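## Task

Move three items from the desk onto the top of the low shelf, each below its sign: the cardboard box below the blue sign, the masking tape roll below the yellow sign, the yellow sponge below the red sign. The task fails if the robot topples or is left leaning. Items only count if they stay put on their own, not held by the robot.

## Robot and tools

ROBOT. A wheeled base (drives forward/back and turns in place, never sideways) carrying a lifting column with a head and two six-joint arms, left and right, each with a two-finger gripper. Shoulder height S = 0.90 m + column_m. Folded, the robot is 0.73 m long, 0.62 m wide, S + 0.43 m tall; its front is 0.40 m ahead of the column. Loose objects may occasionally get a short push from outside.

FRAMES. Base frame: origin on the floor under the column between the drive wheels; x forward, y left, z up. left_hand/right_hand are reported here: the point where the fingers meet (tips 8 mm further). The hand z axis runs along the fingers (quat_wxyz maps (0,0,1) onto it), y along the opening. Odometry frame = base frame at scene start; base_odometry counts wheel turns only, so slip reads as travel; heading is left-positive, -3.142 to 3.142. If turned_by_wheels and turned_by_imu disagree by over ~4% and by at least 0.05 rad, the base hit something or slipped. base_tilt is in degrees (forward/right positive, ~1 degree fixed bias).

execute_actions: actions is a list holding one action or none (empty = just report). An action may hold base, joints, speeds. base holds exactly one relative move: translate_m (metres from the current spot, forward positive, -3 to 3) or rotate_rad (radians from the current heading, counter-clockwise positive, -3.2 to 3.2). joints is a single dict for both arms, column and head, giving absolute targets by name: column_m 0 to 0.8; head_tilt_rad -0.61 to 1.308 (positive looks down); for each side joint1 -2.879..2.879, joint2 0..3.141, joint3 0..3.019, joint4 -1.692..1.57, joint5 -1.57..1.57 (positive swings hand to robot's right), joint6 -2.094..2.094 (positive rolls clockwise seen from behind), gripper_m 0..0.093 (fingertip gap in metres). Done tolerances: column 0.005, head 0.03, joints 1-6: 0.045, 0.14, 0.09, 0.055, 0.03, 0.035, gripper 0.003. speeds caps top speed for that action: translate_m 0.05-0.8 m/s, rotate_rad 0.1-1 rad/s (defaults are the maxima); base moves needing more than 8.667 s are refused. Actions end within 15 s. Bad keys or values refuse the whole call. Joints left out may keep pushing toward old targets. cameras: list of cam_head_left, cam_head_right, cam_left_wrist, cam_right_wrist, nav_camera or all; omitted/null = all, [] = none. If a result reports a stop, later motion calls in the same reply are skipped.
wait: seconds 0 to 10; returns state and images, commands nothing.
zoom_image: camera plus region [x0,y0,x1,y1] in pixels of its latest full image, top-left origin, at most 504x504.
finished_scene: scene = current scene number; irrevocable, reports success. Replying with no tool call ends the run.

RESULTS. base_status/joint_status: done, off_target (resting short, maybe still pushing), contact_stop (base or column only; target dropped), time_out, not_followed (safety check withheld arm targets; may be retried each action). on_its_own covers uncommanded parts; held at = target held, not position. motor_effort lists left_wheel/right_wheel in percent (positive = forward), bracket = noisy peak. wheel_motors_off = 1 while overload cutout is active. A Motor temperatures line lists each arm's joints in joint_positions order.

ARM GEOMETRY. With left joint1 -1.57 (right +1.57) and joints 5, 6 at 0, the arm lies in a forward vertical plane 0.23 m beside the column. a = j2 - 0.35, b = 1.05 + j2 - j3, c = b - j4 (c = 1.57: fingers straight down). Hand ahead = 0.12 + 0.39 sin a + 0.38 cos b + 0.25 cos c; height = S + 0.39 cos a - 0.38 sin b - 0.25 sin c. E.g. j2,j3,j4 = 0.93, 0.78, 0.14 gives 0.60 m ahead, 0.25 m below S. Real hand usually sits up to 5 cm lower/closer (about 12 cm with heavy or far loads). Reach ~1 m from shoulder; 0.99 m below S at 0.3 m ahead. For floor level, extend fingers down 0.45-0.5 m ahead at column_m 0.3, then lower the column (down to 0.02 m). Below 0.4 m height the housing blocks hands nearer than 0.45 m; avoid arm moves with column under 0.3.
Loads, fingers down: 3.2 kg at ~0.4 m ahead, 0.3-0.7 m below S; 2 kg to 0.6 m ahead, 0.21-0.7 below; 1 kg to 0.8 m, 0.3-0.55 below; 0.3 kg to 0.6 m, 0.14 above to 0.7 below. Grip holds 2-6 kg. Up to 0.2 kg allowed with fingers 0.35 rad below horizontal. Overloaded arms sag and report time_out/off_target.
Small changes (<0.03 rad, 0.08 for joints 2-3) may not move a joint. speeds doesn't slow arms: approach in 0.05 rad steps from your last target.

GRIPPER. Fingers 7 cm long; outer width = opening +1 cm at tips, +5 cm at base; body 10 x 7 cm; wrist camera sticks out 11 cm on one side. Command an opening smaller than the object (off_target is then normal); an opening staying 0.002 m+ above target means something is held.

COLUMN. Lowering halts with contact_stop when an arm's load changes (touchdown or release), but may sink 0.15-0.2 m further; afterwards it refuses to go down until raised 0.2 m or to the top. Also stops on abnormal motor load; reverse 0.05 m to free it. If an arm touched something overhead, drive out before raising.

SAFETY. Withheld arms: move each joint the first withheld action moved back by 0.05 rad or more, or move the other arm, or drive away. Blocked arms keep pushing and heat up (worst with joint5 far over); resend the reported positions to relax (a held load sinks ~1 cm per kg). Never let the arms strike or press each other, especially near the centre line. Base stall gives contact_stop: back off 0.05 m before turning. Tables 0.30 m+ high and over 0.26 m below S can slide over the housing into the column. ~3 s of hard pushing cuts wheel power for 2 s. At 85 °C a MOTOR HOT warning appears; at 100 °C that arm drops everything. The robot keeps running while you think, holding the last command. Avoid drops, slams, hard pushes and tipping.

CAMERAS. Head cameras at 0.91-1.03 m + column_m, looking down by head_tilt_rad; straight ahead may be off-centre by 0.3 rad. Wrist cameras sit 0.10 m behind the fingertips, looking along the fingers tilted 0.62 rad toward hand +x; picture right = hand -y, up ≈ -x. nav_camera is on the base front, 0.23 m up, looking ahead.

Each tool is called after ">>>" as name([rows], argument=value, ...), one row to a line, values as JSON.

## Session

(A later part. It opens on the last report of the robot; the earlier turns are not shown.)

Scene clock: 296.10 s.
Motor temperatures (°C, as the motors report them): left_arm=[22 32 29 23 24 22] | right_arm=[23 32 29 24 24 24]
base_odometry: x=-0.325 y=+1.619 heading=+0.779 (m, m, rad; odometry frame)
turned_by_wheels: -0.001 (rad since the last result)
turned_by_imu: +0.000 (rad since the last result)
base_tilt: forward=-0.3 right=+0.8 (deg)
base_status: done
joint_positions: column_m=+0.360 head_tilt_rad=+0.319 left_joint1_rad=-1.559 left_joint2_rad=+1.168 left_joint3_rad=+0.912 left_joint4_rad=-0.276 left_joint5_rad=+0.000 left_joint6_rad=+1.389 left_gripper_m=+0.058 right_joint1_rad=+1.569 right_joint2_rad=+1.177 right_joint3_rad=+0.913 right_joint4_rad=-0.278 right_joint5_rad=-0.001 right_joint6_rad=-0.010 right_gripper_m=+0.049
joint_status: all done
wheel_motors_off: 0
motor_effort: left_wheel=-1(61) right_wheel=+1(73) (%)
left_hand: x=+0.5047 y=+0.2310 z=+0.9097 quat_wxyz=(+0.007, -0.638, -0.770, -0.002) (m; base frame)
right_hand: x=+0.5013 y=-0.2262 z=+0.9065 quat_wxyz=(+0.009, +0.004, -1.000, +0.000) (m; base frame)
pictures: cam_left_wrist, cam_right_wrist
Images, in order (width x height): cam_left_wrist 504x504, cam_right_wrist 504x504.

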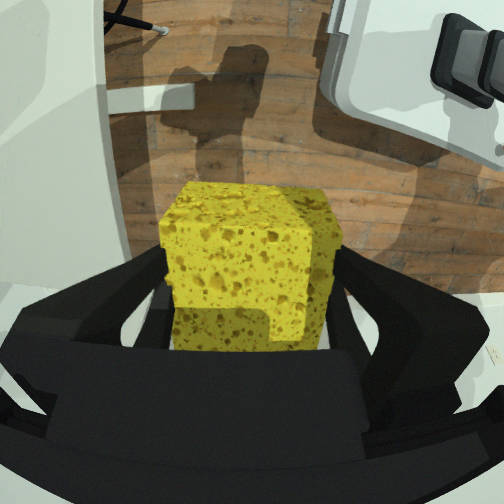

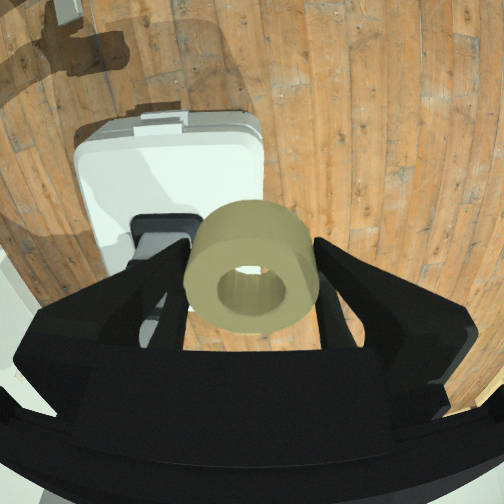

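>>> execute_actions([
  {"base": {"rotate_rad": -2.4}},
], cameras=["cam_head_left", "cam_head_right", "nav_camera"])

Scene clock: 310.13 s.
Motor temperatures (°C, as the motors report them): left_arm=[22 31 27 23 24 22] | right_arm=[23 31 27 24 24 24]
base_odometry: x=-0.325 y=+1.619 heading=-1.618 (m, m, rad; odometry frame)
turned_by_wheels: -2.396 (rad since the last result)
turned_by_imu: -2.392 (rad since the last result)
base_tilt: forward=-0.3 right=+0.9 (deg)
base_status: done
joint_positions: column_m=+0.360 head_tilt_rad=+0.319 left_joint1_rad=-1.560 left_joint2_rad=+1.168 left_joint3_rad=+0.922 left_joint4_rad=-0.276 left_joint5_rad=+0.000 left_joint6_rad=+1.389 left_gripper_m=+0.058 right_joint1_rad=+1.569 right_joint2_rad=+1.177 right_joint3_rad=+0.921 right_joint4_rad=-0.276 right_joint5_rad=-0.001 right_joint6_rad=-0.010 right_gripper_m=+0.049
joint_status: not commanded
wheel_motors_off: 0
motor_effort: left_wheel=+11(73) right_wheel=-10(64) (%)
left_hand: x=+0.5103 y=+0.2300 z=+0.9106 quat_wxyz=(+0.003, -0.638, -0.770, -0.004) (m; base frame)
right_hand: x=+0.5074 y=-0.2261 z=+0.9074 quat_wxyz=(+0.004, +0.005, -1.000, +0.000) (m; base frame)
pictures: cam_head_left, cam_head_right, nav_camera
Images, in order (width x height): cam_head_left 504x504, cam_head_right 504x504, nav_camera 504x504.

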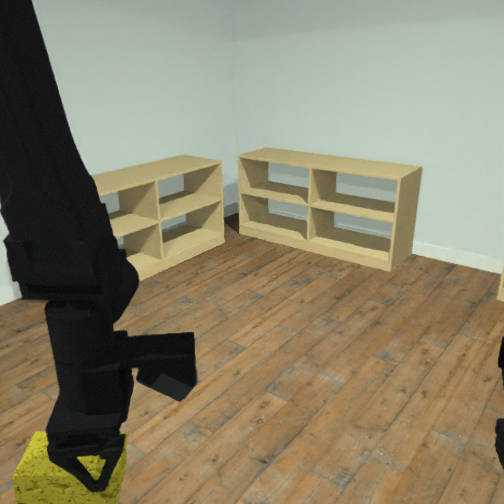

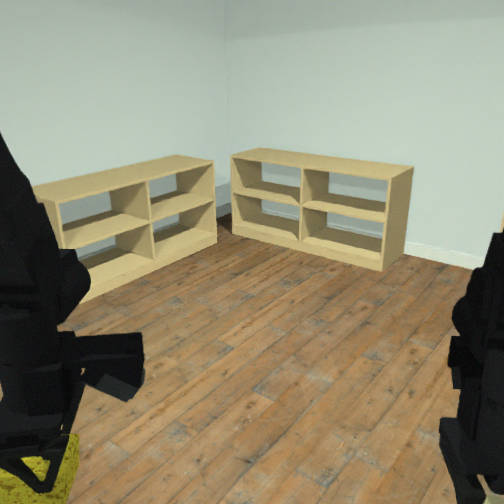

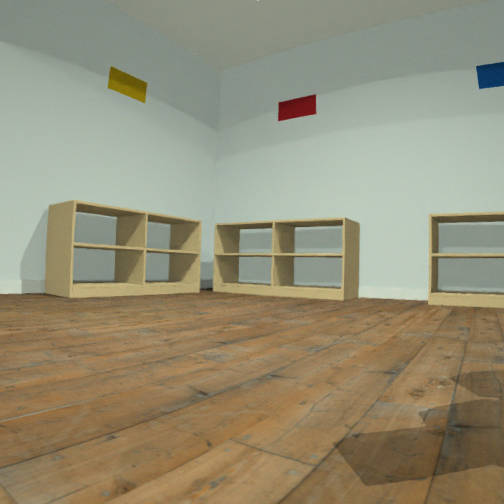

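>>> execute_actions([
  {"base": {"rotate_rad": 0.08}},
], cameras=[])

>>> execute_actions([
  {"base": {"translate_m": 2.6}, "joints": {"head_tilt_rad": 0.7, "column_m": 0.3}},
], cameras=["cam_head_left", "cam_head_right", "nav_camera"])

Scene clock: 349.93 s.
Motor temperatures (°C, as the motors report them): left_arm=[22 31 26 23 24 22] | right_arm=[23 30 26 24 24 24]
base_odometry: x=-0.325 y=+1.619 heading=-1.541 (m, m, rad; odometry frame)
turned_by_wheels: +0.076 (rad since the last result)
turned_by_imu: +0.078 (rad since the last result)
base_tilt: forward=-0.2 right=+0.9 (deg)
base_status: done
joint_positions: column_m=+0.360 head_tilt_rad=+0.319 left_joint1_rad=-1.562 left_joint2_rad=+1.168 left_joint3_rad=+0.922 left_joint4_rad=-0.276 left_joint5_rad=+0.000 left_joint6_rad=+1.389 left_gripper_m=+0.058 right_joint1_rad=+1.570 right_joint2_rad=+1.177 right_joint3_rad=+0.921 right_joint4_rad=-0.276 right_joint5_rad=-0.001 right_joint6_rad=-0.010 right_gripper_m=+0.049
joint_status: not commanded
wheel_motors_off: 0
motor_effort: left_wheel=-11(19) right_wheel=+10(19) (%)
left_hand: x=+0.5103 y=+0.2294 z=+0.9106 quat_wxyz=(+0.002, -0.638, -0.770, -0.003) (m; base frame)
right_hand: x=+0.5074 y=-0.2259 z=+0.9074 quat_wxyz=(+0.004, +0.005, -1.000, +0.000) (m; base frame)
pictures: none
No camera images: the call's "cameras" was empty. Leave "cameras" out to get every camera's image.

Scene clock: 355.30 s.
Motor temperatures (°C, as the motors report them): left_arm=[22 31 26 23 24 22] | right_arm=[23 30 26 24 24 24]
base_odometry: x=-0.250 y=-0.980 heading=-1.544 (m, m, rad; odometry frame)
turned_by_wheels: -0.003 (rad since the last result)
turned_by_imu: -0.002 (rad since the last result)
base_tilt: forward=-0.3 right=+0.9 (deg)
base_status: done
joint_positions: column_m=+0.300 head_tilt_rad=+0.703 left_joint1_rad=-1.562 left_joint2_rad=+1.168 left_joint3_rad=+0.922 left_joint4_rad=-0.276 left_joint5_rad=+0.000 left_joint6_rad=+1.389 left_gripper_m=+0.058 right_joint1_rad=+1.570 right_joint2_rad=+1.176 right_joint3_rad=+0.922 right_joint4_rad=-0.275 right_joint5_rad=-0.001 right_joint6_rad=-0.010 right_gripper_m=+0.049
joint_status: all done
wheel_motors_off: 0
motor_effort: left_wheel=-1(54) right_wheel=+1(76) (%)
left_hand: x=+0.5105 y=+0.2294 z=+0.8509 quat_wxyz=(+0.002, -0.638, -0.770, -0.004) (m; base frame)
right_hand: x=+0.5083 y=-0.2259 z=+0.8481 quat_wxyz=(+0.003, +0.005, -1.000, +0.000) (m; base frame)
pictures: cam_head_left, cam_head_right, nav_camera
Images, in order (width x height): cam_head_left 504x504, cam_head_right 504x504, nav_camera 504x504.

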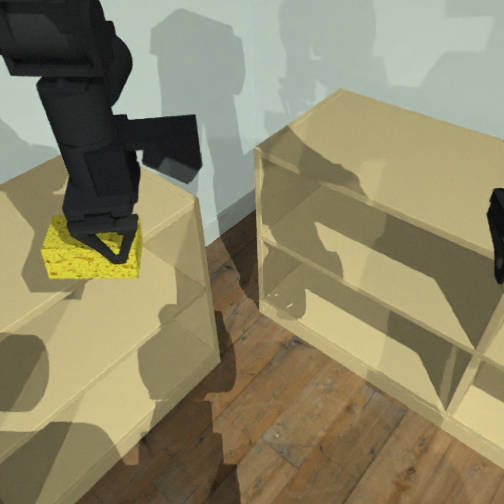

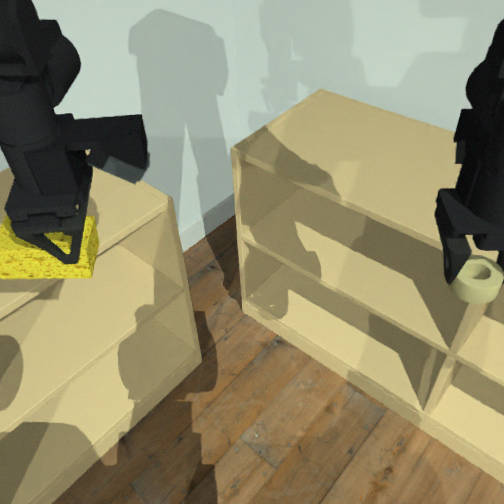

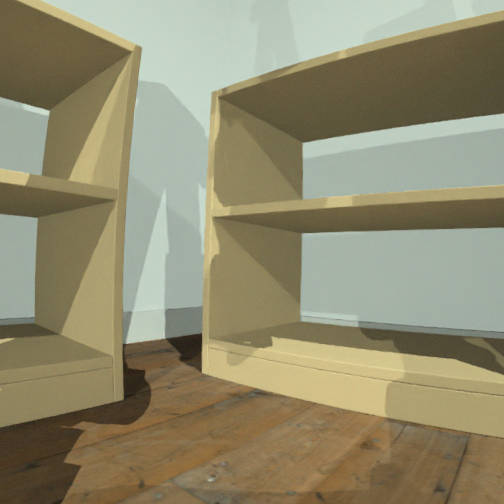

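>>> execute_actions([
  {"base": {"translate_m": 0.46}, "joints": {"right_joint2_rad": 0.82, "right_joint3_rad": 0.73, "right_joint4_rad": -0.42}},
], cameras=["cam_head_left", "nav_camera"])

>>> execute_actions([
  {"base": {"rotate_rad": -0.65}, "joints": {"head_tilt_rad": 0.85, "left_joint2_rad": 1.70, "left_joint3_rad": 1.75, "left_joint4_rad": -0.57, "left_joint6_rad": 1.57}},
], cameras=["cam_head_left", "cam_head_right", "cam_left_wrist", "nav_camera"])

Scene clock: 406.07 s.
Motor temperatures (°C, as the motors report them): left_arm=[22 31 26 23 24 22] | right_arm=[23 30 26 24 24 24]
base_odometry: x=-0.238 y=-1.440 heading=-1.545 (m, m, rad; odometry frame)
turned_by_wheels: -0.002 (rad since the last result)
turned_by_imu: +0.000 (rad since the last result)
base_tilt: forward=-0.3 right=+0.9 (deg)
base_status: done
joint_positions: column_m=+0.300 head_tilt_rad=+0.703 left_joint1_rad=-1.562 left_joint2_rad=+1.168 left_joint3_rad=+0.924 left_joint4_rad=-0.276 left_joint5_rad=+0.000 left_joint6_rad=+1.389 left_gripper_m=+0.058 right_joint1_rad=+1.570 right_joint2_rad=+0.810 right_joint3_rad=+0.719 right_joint4_rad=-0.424 right_joint5_rad=-0.001 right_joint6_rad=-0.010 right_gripper_m=+0.049
joint_status: all done
wheel_motors_off: 0
motor_effort: left_wheel=-1(56) right_wheel=+1(54) (%)
left_hand: x=+0.5118 y=+0.2294 z=+0.8512 quat_wxyz=(+0.001, -0.638, -0.770, -0.004) (m; base frame)
right_hand: x=+0.4586 y=-0.2257 z=+0.9538 quat_wxyz=(-0.005, +0.005, -1.000, +0.000) (m; base frame)
pictures: cam_head_left, nav_camera
Images, in order (width x height): cam_head_left 504x504, nav_camera 504x504.

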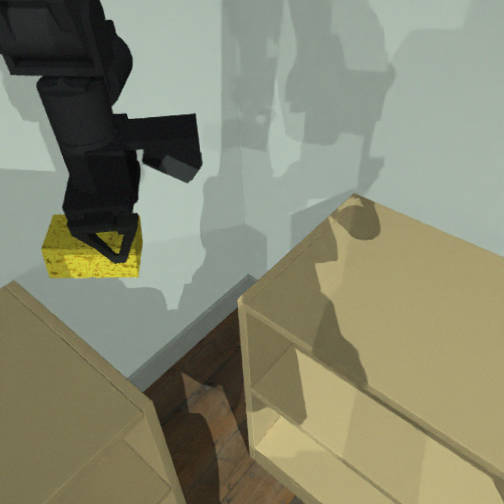

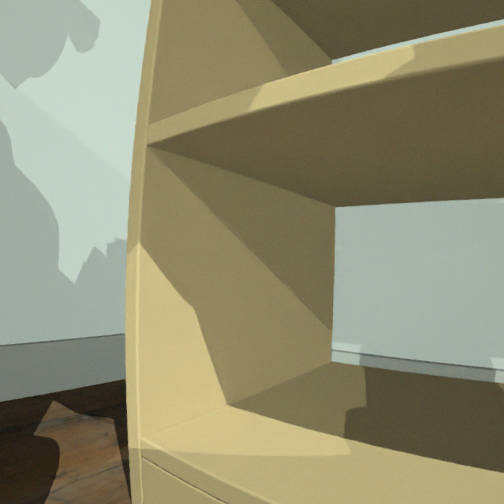

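Scene clock: 408.73 s.
Motor temperatures (°C, as the motors report them): left_arm=[22 31 26 23 24 22] | right_arm=[23 30 26 24 24 24]
base_odometry: x=-0.238 y=-1.440 heading=-2.191 (m, m, rad; odometry frame)
turned_by_wheels: -0.646 (rad since the last result)
turned_by_imu: -0.644 (rad since the last result)
base_tilt: forward=-0.3 right=+0.9 (deg)
base_status: done
joint_positions: column_m=+0.300 head_tilt_rad=+0.851 left_joint1_rad=-1.567 left_joint2_rad=+1.699 left_joint3_rad=+1.750 left_joint4_rad=-0.565 left_joint5_rad=+0.000 left_joint6_rad=+1.559 left_gripper_m=+0.058 right_joint1_rad=+1.570 right_joint2_rad=+0.810 right_joint3_rad=+0.719 right_joint4_rad=-0.424 right_joint5_rad=-0.001 right_joint6_rad=-0.010 right_gripper_m=+0.049
joint_status: all done
wheel_motors_off: 0
motor_effort: left_wheel=+10(43) right_wheel=-10(68) (%)
left_hand: x=+0.7093 y=+0.2272 z=+0.7187 quat_wxyz=(-0.002, -0.702, -0.712, -0.005) (m; base frame)
right_hand: x=+0.4586 y=-0.2257 z=+0.9538 quat_wxyz=(-0.005, +0.005, -1.000, +0.000) (m; base frame)
pictures: cam_head_left, cam_head_right, cam_left_wrist, nav_camera
Images, in order (width x height): cam_head_left 504x504, cam_head_right 504x504, cam_left_wrist 504x504, nav_camera 504x504.

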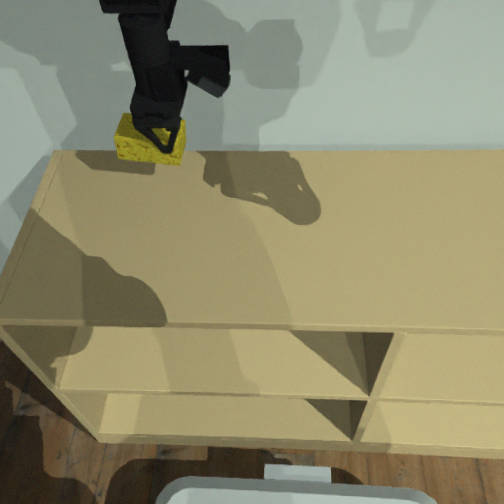

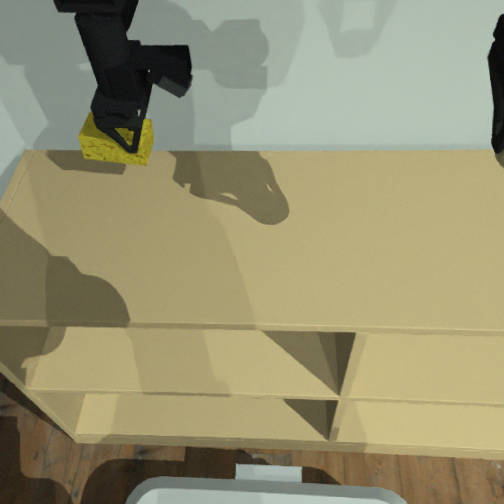

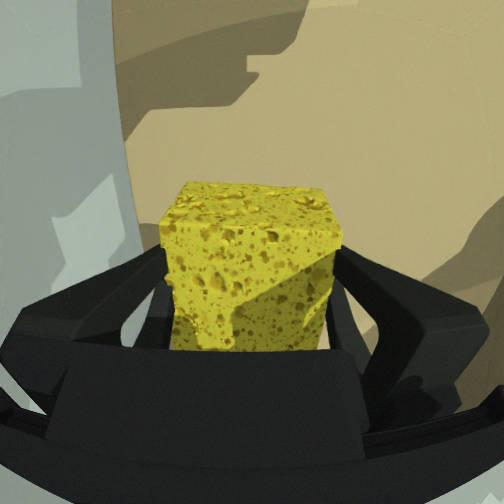

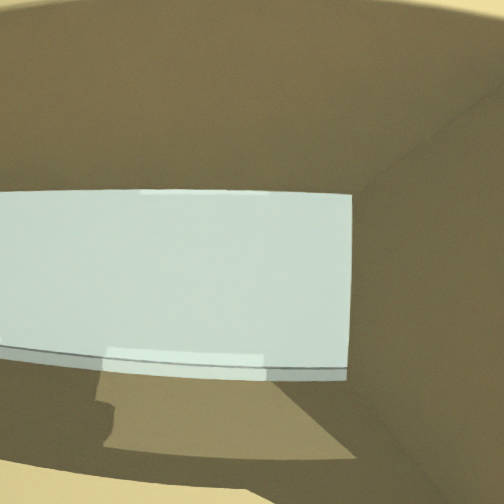

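>>> execute_actions([
  {"base": {"translate_m": -0.08}, "joints": {"column_m": 0.235}},
], cameras=["cam_head_left", "cam_head_right", "cam_left_wrist"])

Scene clock: 431.60 s.
Motor temperatures (°C, as the motors report them): left_arm=[22 33 27 23 24 22] | right_arm=[23 29 26 24 24 24]
base_odometry: x=-0.192 y=-1.375 heading=-2.193 (m, m, rad; odometry frame)
turned_by_wheels: -0.001 (rad since the last result)
turned_by_imu: +0.000 (rad since the last result)
base_tilt: forward=-0.2 right=+0.9 (deg)
base_status: done
joint_positions: column_m=+0.235 head_tilt_rad=+0.852 left_joint1_rad=-1.567 left_joint2_rad=+1.699 left_joint3_rad=+1.742 left_joint4_rad=-0.566 left_joint5_rad=+0.000 left_joint6_rad=+1.559 left_gripper_m=+0.058 right_joint1_rad=+1.570 right_joint2_rad=+0.813 right_joint3_rad=+0.720 right_joint4_rad=-0.424 right_joint5_rad=-0.001 right_joint6_rad=-0.010 right_gripper_m=+0.049
joint_status: all done
wheel_motors_off: 0
motor_effort: left_wheel=-1(57) right_wheel=+0(63) (%)
left_hand: x=+0.7048 y=+0.2272 z=+0.6521 quat_wxyz=(+0.001, -0.702, -0.712, -0.002) (m; base frame)
right_hand: x=+0.4580 y=-0.2257 z=+0.8879 quat_wxyz=(-0.003, +0.005, -1.000, +0.000) (m; base frame)
pictures: cam_head_left, cam_head_right, cam_left_wrist
Images, in order (width x height): cam_head_left 504x504, cam_head_right 504x504, cam_left_wrist 504x504.

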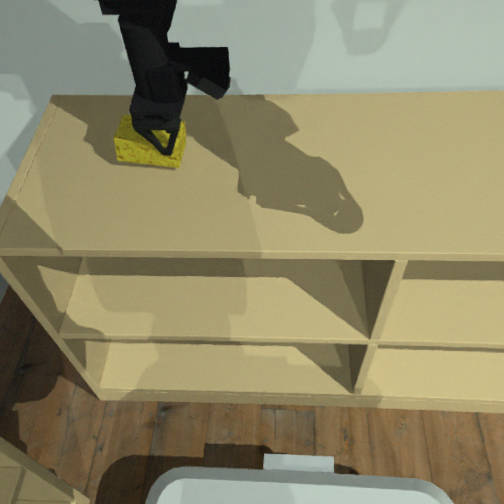

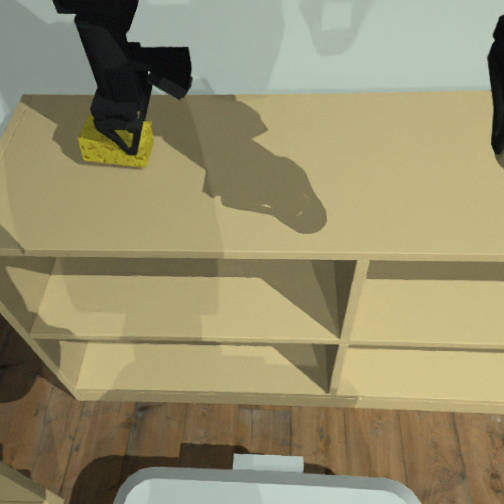

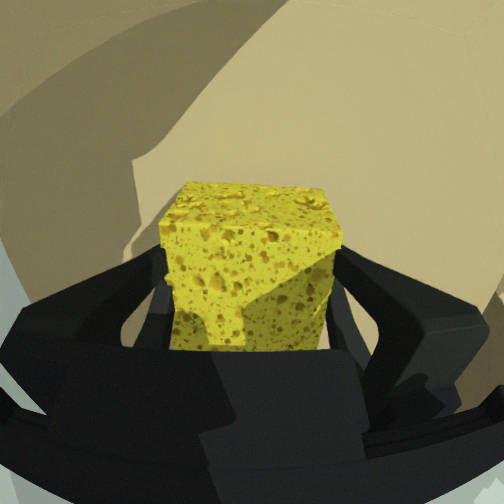

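>>> zoom_image(camera="cam_head_left", region=[80, 80, 240, 200])

Region (80, 80, 240, 200) of cam_head_left's 504x504 image, scaled by 3.150, with more detail than that image has; it fills the top 378 rows of this view, and the rest is white.

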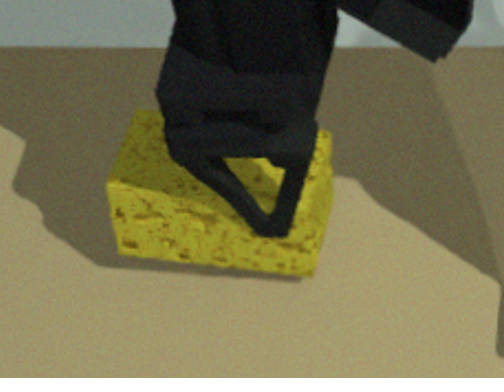

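>>> execute_actions([
  {"joints": {"column_m": 0.222}},
], cameras=["cam_head_left"])

>>> zoom_image(camera="cam_head_left", region=[80, 80, 240, 200])

Scene clock: 452.60 s.
Motor temperatures (°C, as the motors report them): left_arm=[22 33 27 23 24 22] | right_arm=[23 29 26 24 24 24]
base_odometry: x=-0.192 y=-1.375 heading=-2.193 (m, m, rad; odometry frame)
turned_by_wheels: +0.000 (rad since the last result)
turned_by_imu: +0.001 (rad since the last result)
base_tilt: forward=-0.3 right=+0.9 (deg)
base_status: not commanded
joint_positions: column_m=+0.222 head_tilt_rad=+0.852 left_joint1_rad=-1.567 left_joint2_rad=+1.696 left_joint3_rad=+1.742 left_joint4_rad=-0.573 left_joint5_rad=-0.001 left_joint6_rad=+1.559 left_gripper_m=+0.058 right_joint1_rad=+1.570 right_joint2_rad=+0.813 right_joint3_rad=+0.720 right_joint4_rad=-0.424 right_joint5_rad=-0.001 right_joint6_rad=-0.010 right_gripper_m=+0.049
joint_status: all done
wheel_motors_off: 0
motor_effort: left_wheel=-2(3) right_wheel=-1(1) (%)
left_hand: x=+0.7047 y=+0.2272 z=+0.6411 quat_wxyz=(+0.002, -0.702, -0.712, +0.000) (m; base frame)
right_hand: x=+0.4579 y=-0.2257 z=+0.8748 quat_wxyz=(-0.003, +0.005, -1.000, +0.000) (m; base frame)
pictures: cam_head_left
Images, in order (width x height): cam_head_left 504x504.

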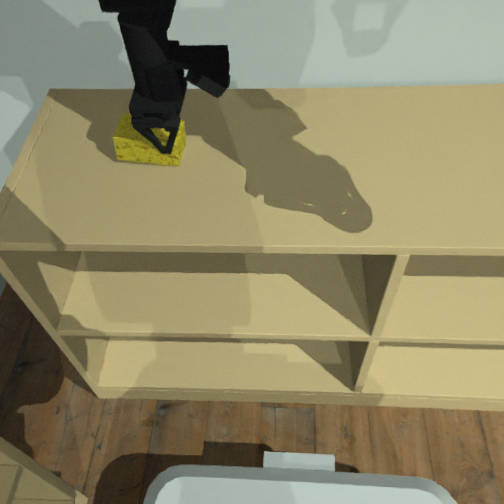

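Region (80, 80, 240, 200) of cam_head_left's 504x504 image, scaled by 3.150, with more detail than that image has; it fills the top 378 rows of this view, and the rest is white.

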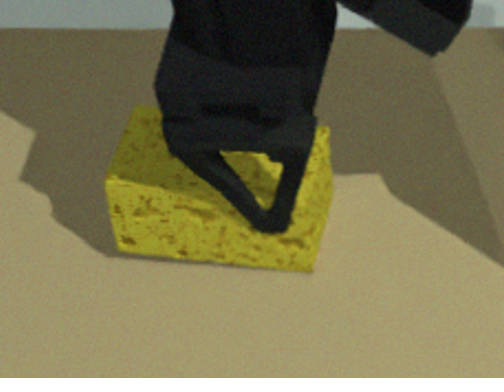

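>>> execute_actions([
  {"joints": {"left_gripper_m": 0.093}},
], cameras=[])

>>> execute_actions([
  {"joints": {"column_m": 0.29, "left_joint2_rad": 1.55, "left_joint3_rad": 1.68, "left_joint4_rad": -0.65}},
], cameras=["cam_head_left", "cam_left_wrist"])

Scene clock: 458.77 s.
Motor temperatures (°C, as the motors report them): left_arm=[22 34 27 23 24 22] | right_arm=[23 29 26 24 24 24]
base_odometry: x=-0.192 y=-1.375 heading=-2.193 (m, m, rad; odometry frame)
turned_by_wheels: +0.000 (rad since the last result)
turned_by_imu: +0.001 (rad since the last result)
base_tilt: forward=-0.3 right=+0.9 (deg)
base_status: not commanded
joint_positions: column_m=+0.222 head_tilt_rad=+0.852 left_joint1_rad=-1.567 left_joint2_rad=+1.696 left_joint3_rad=+1.742 left_joint4_rad=-0.573 left_joint5_rad=-0.001 left_joint6_rad=+1.559 left_gripper_m=+0.093 right_joint1_rad=+1.570 right_joint2_rad=+0.813 right_joint3_rad=+0.720 right_joint4_rad=-0.424 right_joint5_rad=-0.001 right_joint6_rad=-0.010 right_gripper_m=+0.049
joint_status: all done
wheel_motors_off: 0
motor_effort: left_wheel=-3(3) right_wheel=-1(1) (%)
left_hand: x=+0.7047 y=+0.2272 z=+0.6411 quat_wxyz=(+0.002, -0.702, -0.712, +0.000) (m; base frame)
right_hand: x=+0.4579 y=-0.2257 z=+0.8748 quat_wxyz=(-0.003, +0.005, -1.000, +0.000) (m; base frame)
pictures: none
No camera images: the call's "cameras" was empty. Leave "cameras" out to get every camera's image.

Scene clock: 460.47 s.
Motor temperatures (°C, as the motors report them): left_arm=[22 34 28 23 24 22] | right_arm=[23 29 26 24 24 24]
base_odometry: x=-0.192 y=-1.375 heading=-2.193 (m, m, rad; odometry frame)
turned_by_wheels: +0.000 (rad since the last result)
turned_by_imu: +0.001 (rad since the last result)
base_tilt: forward=-0.3 right=+0.9 (deg)
base_status: not commanded
joint_positions: column_m=+0.290 head_tilt_rad=+0.852 left_joint1_rad=-1.567 left_joint2_rad=+1.548 left_joint3_rad=+1.666 left_joint4_rad=-0.653 left_joint5_rad=-0.001 left_joint6_rad=+1.559 left_gripper_m=+0.093 right_joint1_rad=+1.570 right_joint2_rad=+0.813 right_joint3_rad=+0.720 right_joint4_rad=-0.424 right_joint5_rad=-0.001 right_joint6_rad=-0.010 right_gripper_m=+0.049
joint_status: all done
wheel_motors_off: 0
motor_effort: left_wheel=-3(4) right_wheel=-1(1) (%)
left_hand: x=+0.7089 y=+0.2270 z=+0.7793 quat_wxyz=(+0.005, -0.702, -0.712, +0.002) (m; base frame)
right_hand: x=+0.4579 y=-0.2257 z=+0.9426 quat_wxyz=(-0.003, +0.005, -1.000, +0.000) (m; base frame)
pictures: cam_head_left, cam_left_wrist
Images, in order (width x height): cam_head_left 504x504, cam_left_wrist 504x504.

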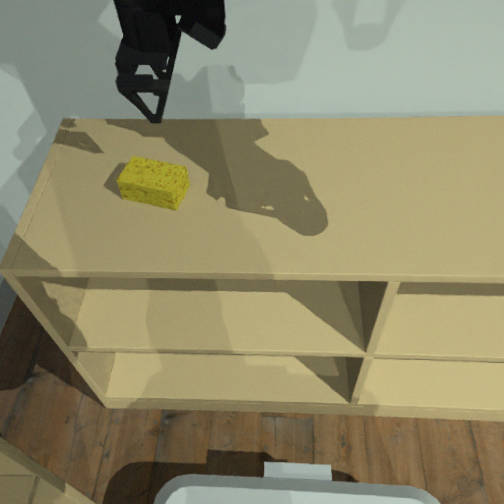

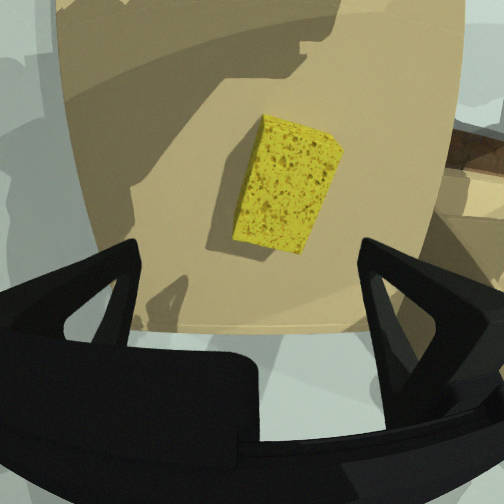

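>>> execute_actions([
  {"base": {"rotate_rad": 1.85}, "joints": {"left_joint2_rad": 0.82, "left_joint3_rad": 0.73, "left_joint4_rad": -0.42, "left_joint6_rad": 0, "right_joint2_rad": 1.445, "right_joint3_rad": 1.345, "right_joint4_rad": -0.415}},
], cameras=["cam_head_left", "cam_head_right", "cam_right_wrist"])

Scene clock: 499.87 s.
Motor temperatures (°C, as the motors report them): left_arm=[22 34 28 23 24 22] | right_arm=[23 29 26 24 24 24]
base_odometry: x=-0.192 y=-1.375 heading=-0.347 (m, m, rad; odometry frame)
turned_by_wheels: +1.846 (rad since the last result)
turned_by_imu: +1.849 (rad since the last result)
base_tilt: forward=-0.3 right=+0.9 (deg)
base_status: done
joint_positions: column_m=+0.290 head_tilt_rad=+0.852 left_joint1_rad=-1.568 left_joint2_rad=+0.819 left_joint3_rad=+0.716 left_joint4_rad=-0.422 left_joint5_rad=-0.001 left_joint6_rad=+0.012 left_gripper_m=+0.093 right_joint1_rad=+1.569 right_joint2_rad=+1.452 right_joint3_rad=+1.332 right_joint4_rad=-0.416 right_joint5_rad=-0.001 right_joint6_rad=-0.010 right_gripper_m=+0.049
joint_status: all done
wheel_motors_off: 0
motor_effort: left_wheel=-10(54) right_wheel=+10(70) (%)
left_hand: x=+0.4549 y=+0.2256 z=+0.9403 quat_wxyz=(+0.001, -0.005, -1.000, -0.001) (m; base frame)
right_hand: x=+0.6150 y=-0.2265 z=+0.7677 quat_wxyz=(+0.006, +0.004, -1.000, +0.000) (m; base frame)
pictures: cam_head_left, cam_head_right, cam_right_wrist
Images, in order (width x height): cam_head_left 504x504, cam_head_right 504x504, cam_right_wrist 504x504.

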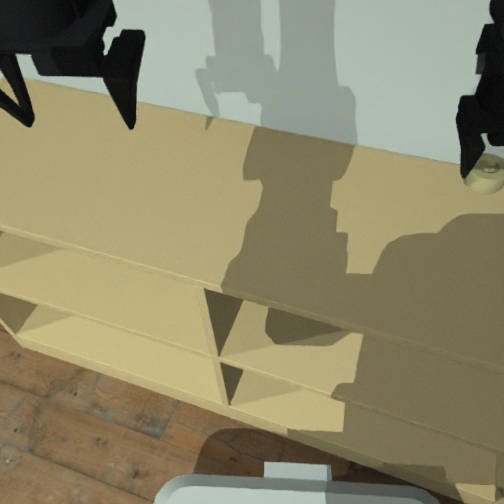

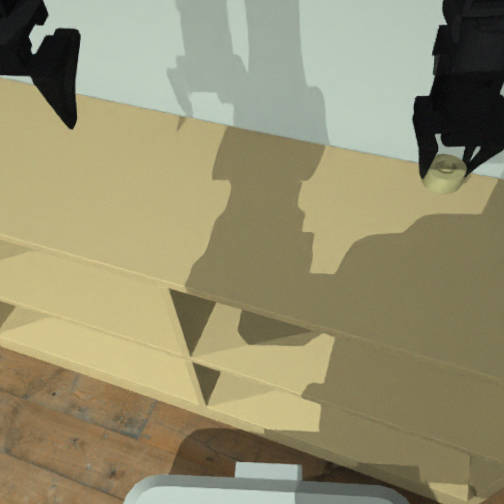

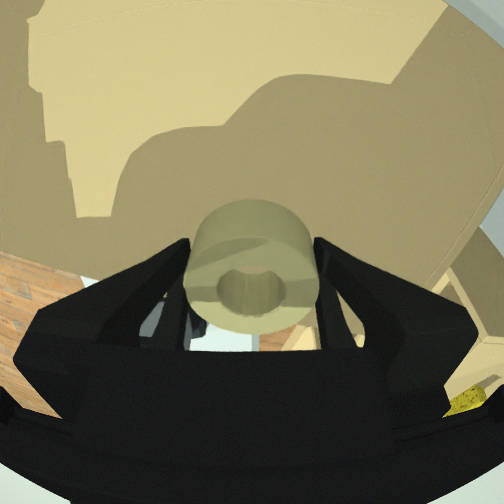

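>>> execute_actions([
  {"joints": {"column_m": 0.176}},
], cameras=["cam_head_right", "cam_right_wrist"])

>>> zoom_image(camera="cam_head_right", region=[384, 120, 504, 220])

Scene clock: 509.43 s.
Motor temperatures (°C, as the motors report them): left_arm=[22 33 28 23 24 22] | right_arm=[23 30 26 24 24 24]
base_odometry: x=-0.192 y=-1.375 heading=-0.347 (m, m, rad; odometry frame)
turned_by_wheels: +0.000 (rad since the last result)
turned_by_imu: +0.002 (rad since the last result)
base_tilt: forward=-0.3 right=+0.9 (deg)
base_status: not commanded
joint_positions: column_m=+0.176 head_tilt_rad=+0.852 left_joint1_rad=-1.568 left_joint2_rad=+0.819 left_joint3_rad=+0.716 left_joint4_rad=-0.422 left_joint5_rad=-0.001 left_joint6_rad=+0.012 left_gripper_m=+0.093 right_joint1_rad=+1.569 right_joint2_rad=+1.452 right_joint3_rad=+1.332 right_joint4_rad=-0.416 right_joint5_rad=-0.001 right_joint6_rad=-0.010 right_gripper_m=+0.049
joint_status: all done
wheel_motors_off: 0
motor_effort: left_wheel=-13(13) right_wheel=+12(12) (%)
left_hand: x=+0.4549 y=+0.2256 z=+0.8265 quat_wxyz=(+0.001, -0.005, -1.000, -0.001) (m; base frame)
right_hand: x=+0.6150 y=-0.2265 z=+0.6539 quat_wxyz=(+0.006, +0.004, -1.000, +0.000) (m; base frame)
pictures: cam_head_right, cam_right_wrist
Images, in order (width x height): cam_head_right 504x504, cam_right_wrist 504x504.

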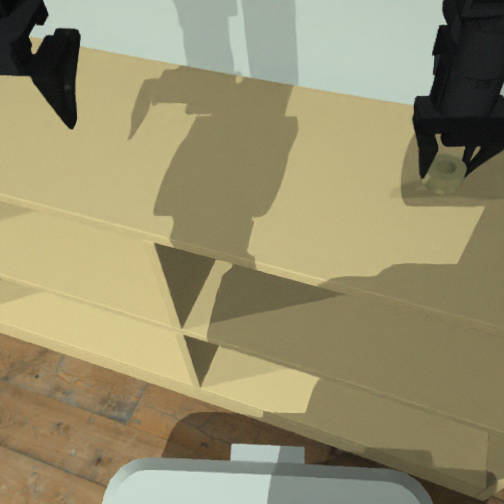

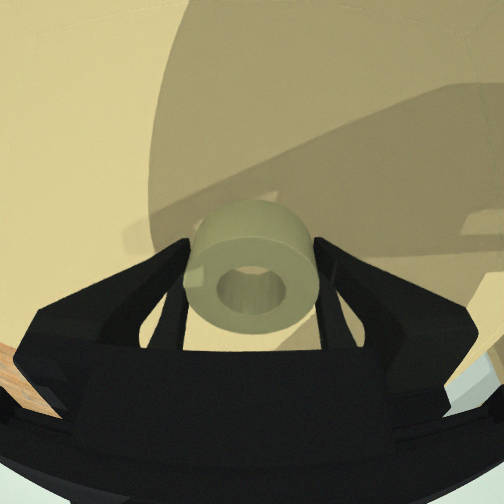

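Region (384, 120, 504, 220) of cam_head_right's 504x504 image, scaled by 4.200, with more detail than that image has.

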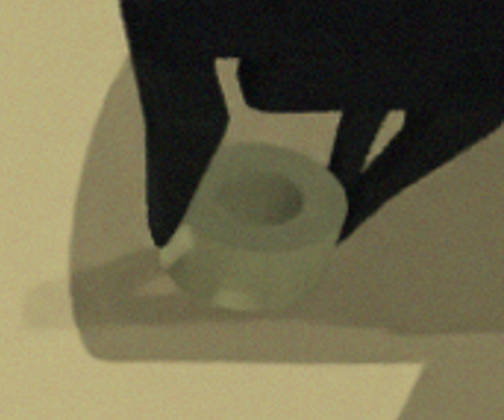

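>>> execute_actions([
  {"joints": {"column_m": 0.166}},
], cameras=["cam_right_wrist"])

Scene clock: 514.87 s.
Motor temperatures (°C, as the motors report them): left_arm=[22 32 28 23 24 22] | right_arm=[23 31 26 24 24 24]
base_odometry: x=-0.192 y=-1.375 heading=-0.347 (m, m, rad; odometry frame)
turned_by_wheels: +0.000 (rad since the last result)
turned_by_imu: +0.001 (rad since the last result)
base_tilt: forward=-0.3 right=+0.9 (deg)
base_status: not commanded
joint_positions: column_m=+0.166 head_tilt_rad=+0.852 left_joint1_rad=-1.568 left_joint2_rad=+0.819 left_joint3_rad=+0.716 left_joint4_rad=-0.422 left_joint5_rad=-0.001 left_joint6_rad=+0.012 left_gripper_m=+0.093 right_joint1_rad=+1.569 right_joint2_rad=+1.452 right_joint3_rad=+1.332 right_joint4_rad=-0.416 right_joint5_rad=-0.001 right_joint6_rad=-0.010 right_gripper_m=+0.049
joint_status: all done
wheel_motors_off: 0
motor_effort: left_wheel=-13(14) right_wheel=+13(13) (%)
left_hand: x=+0.4549 y=+0.2256 z=+0.8164 quat_wxyz=(+0.001, -0.005, -1.000, -0.001) (m; base frame)
right_hand: x=+0.6150 y=-0.2265 z=+0.6438 quat_wxyz=(+0.006, +0.004, -1.000, +0.000) (m; base frame)
pictures: cam_right_wrist
Images, in order (width x height): cam_right_wrist 504x504.

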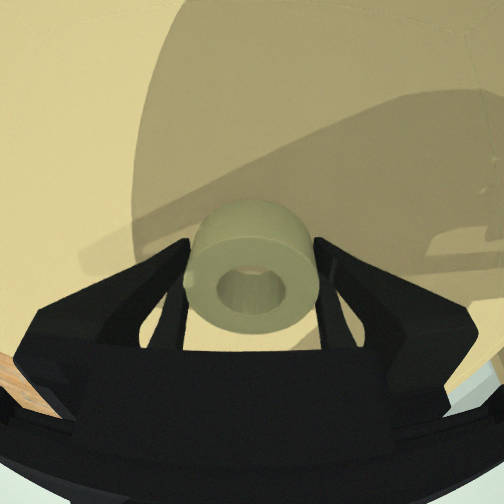

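>>> execute_actions([
  {"joints": {"column_m": 0.157}},
], cameras=["cam_right_wrist", "cam_head_right"])

Scene clock: 525.17 s.
Motor temperatures (°C, as the motors report them): left_arm=[22 32 28 23 24 22] | right_arm=[23 31 26 24 24 24]
base_odometry: x=-0.192 y=-1.375 heading=-0.347 (m, m, rad; odometry frame)
turned_by_wheels: +0.000 (rad since the last result)
turned_by_imu: +0.001 (rad since the last result)
base_tilt: forward=-0.3 right=+0.9 (deg)
base_status: not commanded
joint_positions: column_m=+0.157 head_tilt_rad=+0.852 left_joint1_rad=-1.568 left_joint2_rad=+0.819 left_joint3_rad=+0.716 left_joint4_rad=-0.422 left_joint5_rad=-0.001 left_joint6_rad=+0.012 left_gripper_m=+0.093 right_joint1_rad=+1.569 right_joint2_rad=+1.446 right_joint3_rad=+1.332 right_joint4_rad=-0.417 right_joint5_rad=-0.001 right_joint6_rad=-0.010 right_gripper_m=+0.049
joint_status: all done
wheel_motors_off: 0
motor_effort: left_wheel=-13(15) right_wheel=+13(15) (%)
left_hand: x=+0.4549 y=+0.2256 z=+0.8075 quat_wxyz=(+0.001, -0.005, -1.000, -0.001) (m; base frame)
right_hand: x=+0.6170 y=-0.2264 z=+0.6375 quat_wxyz=(+0.004, +0.004, -1.000, +0.000) (m; base frame)
pictures: cam_head_right, cam_right_wrist
Images, in order (width x height): cam_head_right 504x504, cam_right_wrist 504x504.

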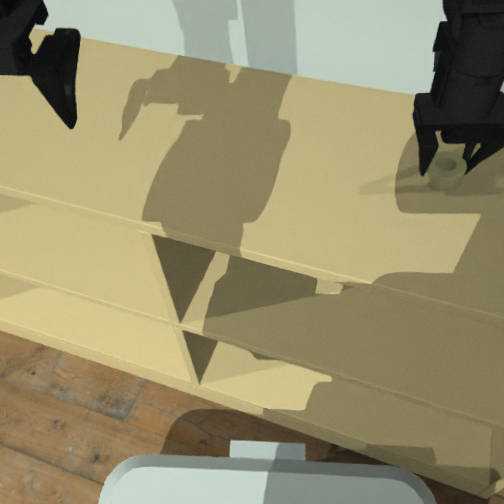

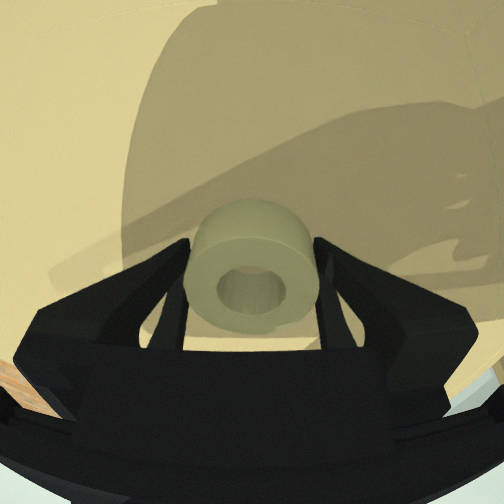

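>>> execute_actions([
  {"joints": {"right_gripper_m": 0.093}},
], cameras=[])

>>> execute_actions([
  {"joints": {"column_m": 0.21}},
], cameras=["cam_head_right", "cam_right_wrist"])

Scene clock: 530.40 s.
Motor temperatures (°C, as the motors report them): left_arm=[22 32 28 23 24 22] | right_arm=[23 31 26 24 24 24]
base_odometry: x=-0.192 y=-1.375 heading=-0.347 (m, m, rad; odometry frame)
turned_by_wheels: +0.000 (rad since the last result)
turned_by_imu: +0.001 (rad since the last result)
base_tilt: forward=-0.2 right=+0.9 (deg)
base_status: not commanded
joint_positions: column_m=+0.157 head_tilt_rad=+0.852 left_joint1_rad=-1.568 left_joint2_rad=+0.819 left_joint3_rad=+0.716 left_joint4_rad=-0.422 left_joint5_rad=-0.001 left_joint6_rad=+0.012 left_gripper_m=+0.093 right_joint1_rad=+1.569 right_joint2_rad=+1.446 right_joint3_rad=+1.332 right_joint4_rad=-0.417 right_joint5_rad=-0.001 right_joint6_rad=-0.010 right_gripper_m=+0.093
joint_status: all done
wheel_motors_off: 0
motor_effort: left_wheel=-14(14) right_wheel=+13(14) (%)
left_hand: x=+0.4549 y=+0.2256 z=+0.8075 quat_wxyz=(+0.001, -0.005, -1.000, -0.001) (m; base frame)
right_hand: x=+0.6170 y=-0.2264 z=+0.6375 quat_wxyz=(+0.004, +0.004, -1.000, +0.000) (m; base frame)
pictures: none
No camera images: the call's "cameras" was empty. Leave "cameras" out to get every camera's image.

Scene clock: 531.67 s.
Motor temperatures (°C, as the motors report them): left_arm=[22 32 28 23 24 22] | right_arm=[23 31 26 24 24 24]
base_odometry: x=-0.192 y=-1.375 heading=-0.347 (m, m, rad; odometry frame)
turned_by_wheels: +0.000 (rad since the last result)
turned_by_imu: +0.000 (rad since the last result)
base_tilt: forward=-0.2 right=+0.8 (deg)
base_status: not commanded
joint_positions: column_m=+0.210 head_tilt_rad=+0.852 left_joint1_rad=-1.568 left_joint2_rad=+0.819 left_joint3_rad=+0.716 left_joint4_rad=-0.422 left_joint5_rad=-0.001 left_joint6_rad=+0.012 left_gripper_m=+0.093 right_joint1_rad=+1.569 right_joint2_rad=+1.446 right_joint3_rad=+1.332 right_joint4_rad=-0.417 right_joint5_rad=-0.001 right_joint6_rad=-0.010 right_gripper_m=+0.093
joint_status: all done
wheel_motors_off: 0
motor_effort: left_wheel=-14(14) right_wheel=+13(13) (%)
left_hand: x=+0.4549 y=+0.2256 z=+0.8603 quat_wxyz=(+0.001, -0.005, -1.000, -0.001) (m; base frame)
right_hand: x=+0.6170 y=-0.2264 z=+0.6904 quat_wxyz=(+0.004, +0.004, -1.000, +0.000) (m; base frame)
pictures: cam_head_right, cam_right_wrist
Images, in order (width x height): cam_head_right 504x504, cam_right_wrist 504x504.

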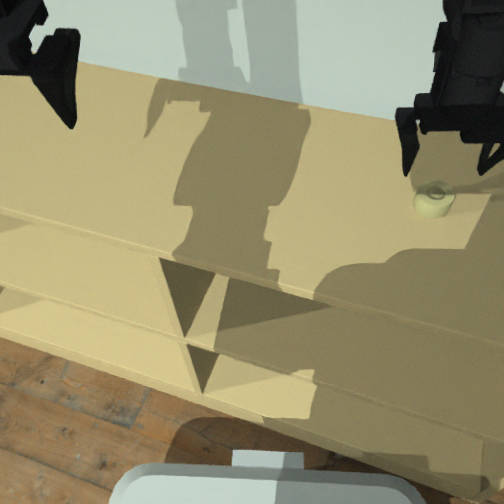

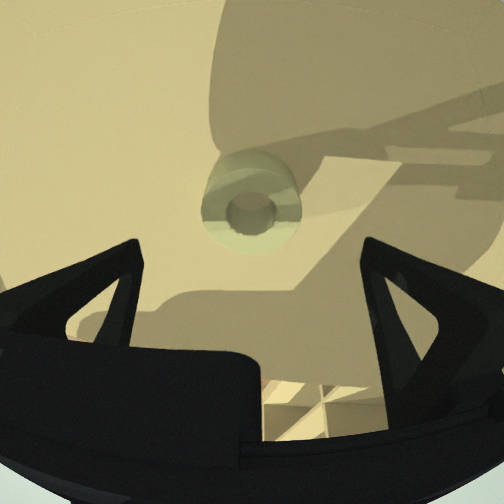

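>>> execute_actions([
  {"base": {"rotate_rad": 1.68}, "joints": {"column_m": 0.35, "head_tilt_rad": 0.35}},
], cameras=["cam_head_left", "cam_head_right", "nav_camera"])

Scene clock: 564.00 s.
Motor temperatures (°C, as the motors report them): left_arm=[22 31 28 23 24 22] | right_arm=[23 32 26 24 24 24]
base_odometry: x=-0.192 y=-1.375 heading=+1.329 (m, m, rad; odometry frame)
turned_by_wheels: +1.676 (rad since the last result)
turned_by_imu: +1.680 (rad since the last result)
base_tilt: forward=-0.3 right=+0.9 (deg)
base_status: done
joint_positions: column_m=+0.350 head_tilt_rad=+0.369 left_joint1_rad=-1.568 left_joint2_rad=+0.819 left_joint3_rad=+0.716 left_joint4_rad=-0.422 left_joint5_rad=-0.001 left_joint6_rad=+0.012 left_gripper_m=+0.093 right_joint1_rad=+1.569 right_joint2_rad=+1.446 right_joint3_rad=+1.332 right_joint4_rad=-0.417 right_joint5_rad=-0.001 right_joint6_rad=-0.010 right_gripper_m=+0.093
joint_status: all done
wheel_motors_off: 0
motor_effort: left_wheel=-10(34) right_wheel=+10(31) (%)
left_hand: x=+0.4549 y=+0.2256 z=+1.0003 quat_wxyz=(+0.001, -0.005, -1.000, -0.001) (m; base frame)
right_hand: x=+0.6170 y=-0.2267 z=+0.8304 quat_wxyz=(+0.004, +0.004, -1.000, +0.000) (m; base frame)
pictures: cam_head_left, cam_head_right, nav_camera
Images, in order (width x height): cam_head_left 504x504, cam_head_right 504x504, nav_camera 504x504.

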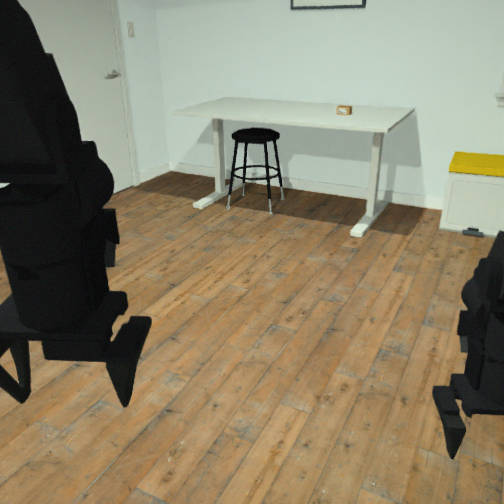

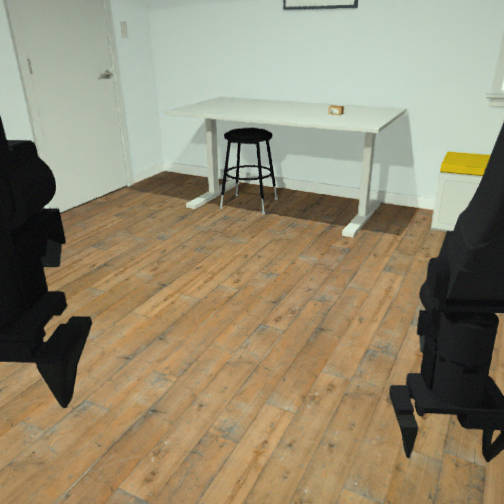

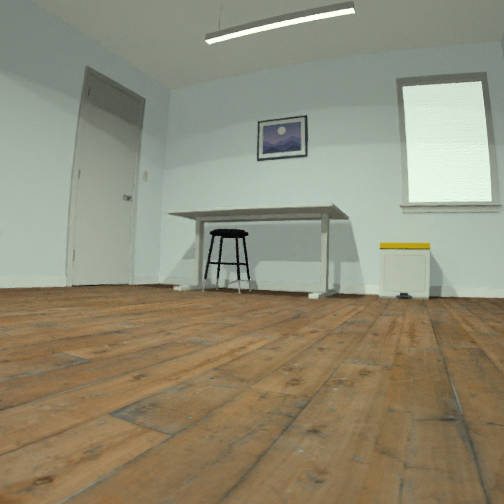

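>>> execute_actions([
  {"base": {"translate_m": 2.8}, "joints": {"head_tilt_rad": 0.7, "right_joint1_rad": 1.44, "right_joint2_rad": 1.51, "right_joint3_rad": 1.84, "right_joint4_rad": -0.84, "right_joint5_rad": -0.1, "right_joint6_rad": -1.19}},
], cameras=["cam_head_left", "cam_head_right", "cam_right_wrist", "nav_camera"])

Scene clock: 583.20 s.
Motor temperatures (°C, as the motors report them): left_arm=[22 31 28 23 24 22] | right_arm=[23 33 27 24 24 24]
base_odometry: x=+0.478 y=+1.344 heading=+1.330 (m, m, rad; odometry frame)
turned_by_wheels: +0.001 (rad since the last result)
turned_by_imu: +0.002 (rad since the last result)
base_tilt: forward=-0.3 right=+0.9 (deg)
base_status: done
joint_positions: column_m=+0.350 head_tilt_rad=+0.703 left_joint1_rad=-1.568 left_joint2_rad=+0.819 left_joint3_rad=+0.718 left_joint4_rad=-0.422 left_joint5_rad=-0.001 left_joint6_rad=+0.012 left_gripper_m=+0.093 right_joint1_rad=+1.432 right_joint2_rad=+1.502 right_joint3_rad=+1.818 right_joint4_rad=-0.835 right_joint5_rad=-0.098 right_joint6_rad=-1.179 right_gripper_m=+0.093
joint_status: all done
wheel_motors_off: 0
motor_effort: left_wheel=+3(58) right_wheel=-1(63) (%)
left_hand: x=+0.4558 y=+0.2256 z=+1.0005 quat_wxyz=(+0.000, -0.005, -1.000, -0.001) (m; base frame)
right_hand: x=+0.7592 y=-0.2972 z=+0.9104 quat_wxyz=(+0.003, +0.527, -0.850, +0.011) (m; base frame)
pictures: cam_head_left, cam_head_right, cam_right_wrist, nav_camera
Images, in order (width x height): cam_head_left 504x504, cam_head_right 504x504, cam_right_wrist 504x504, nav_camera 504x504.

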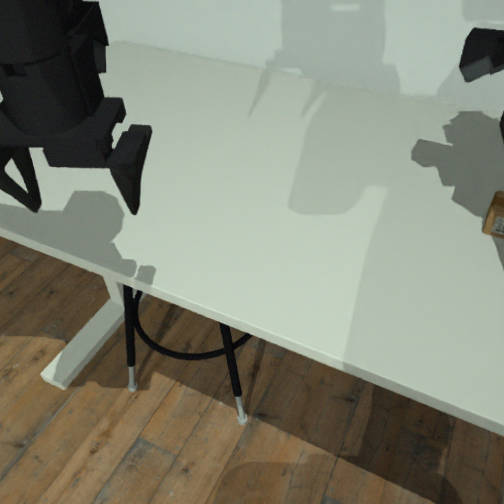

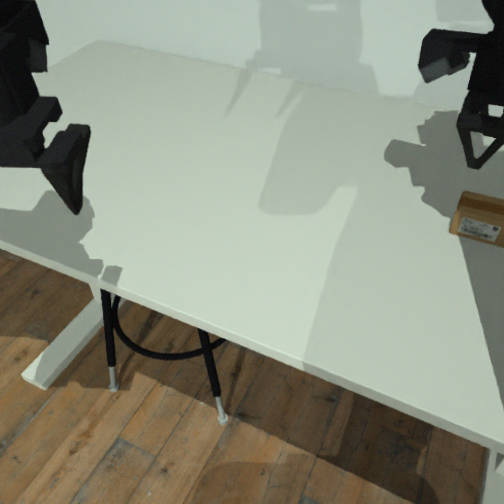

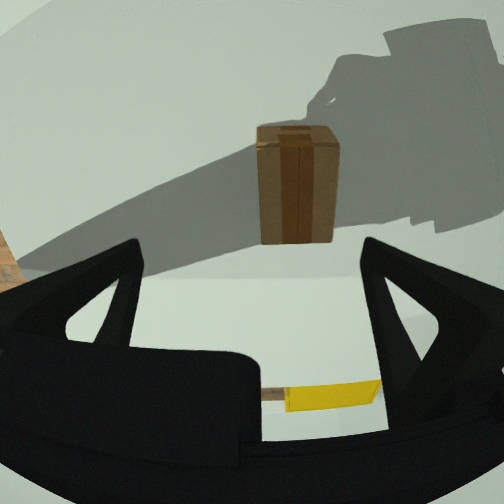

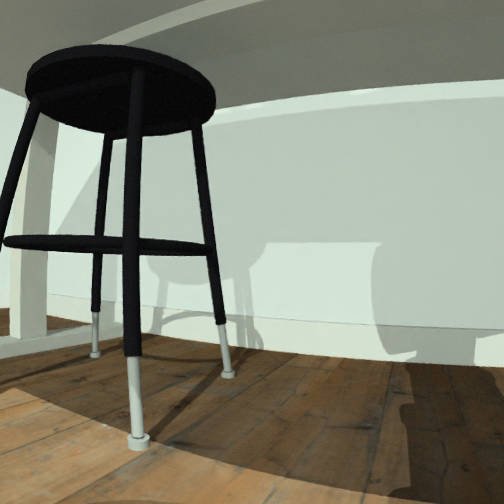

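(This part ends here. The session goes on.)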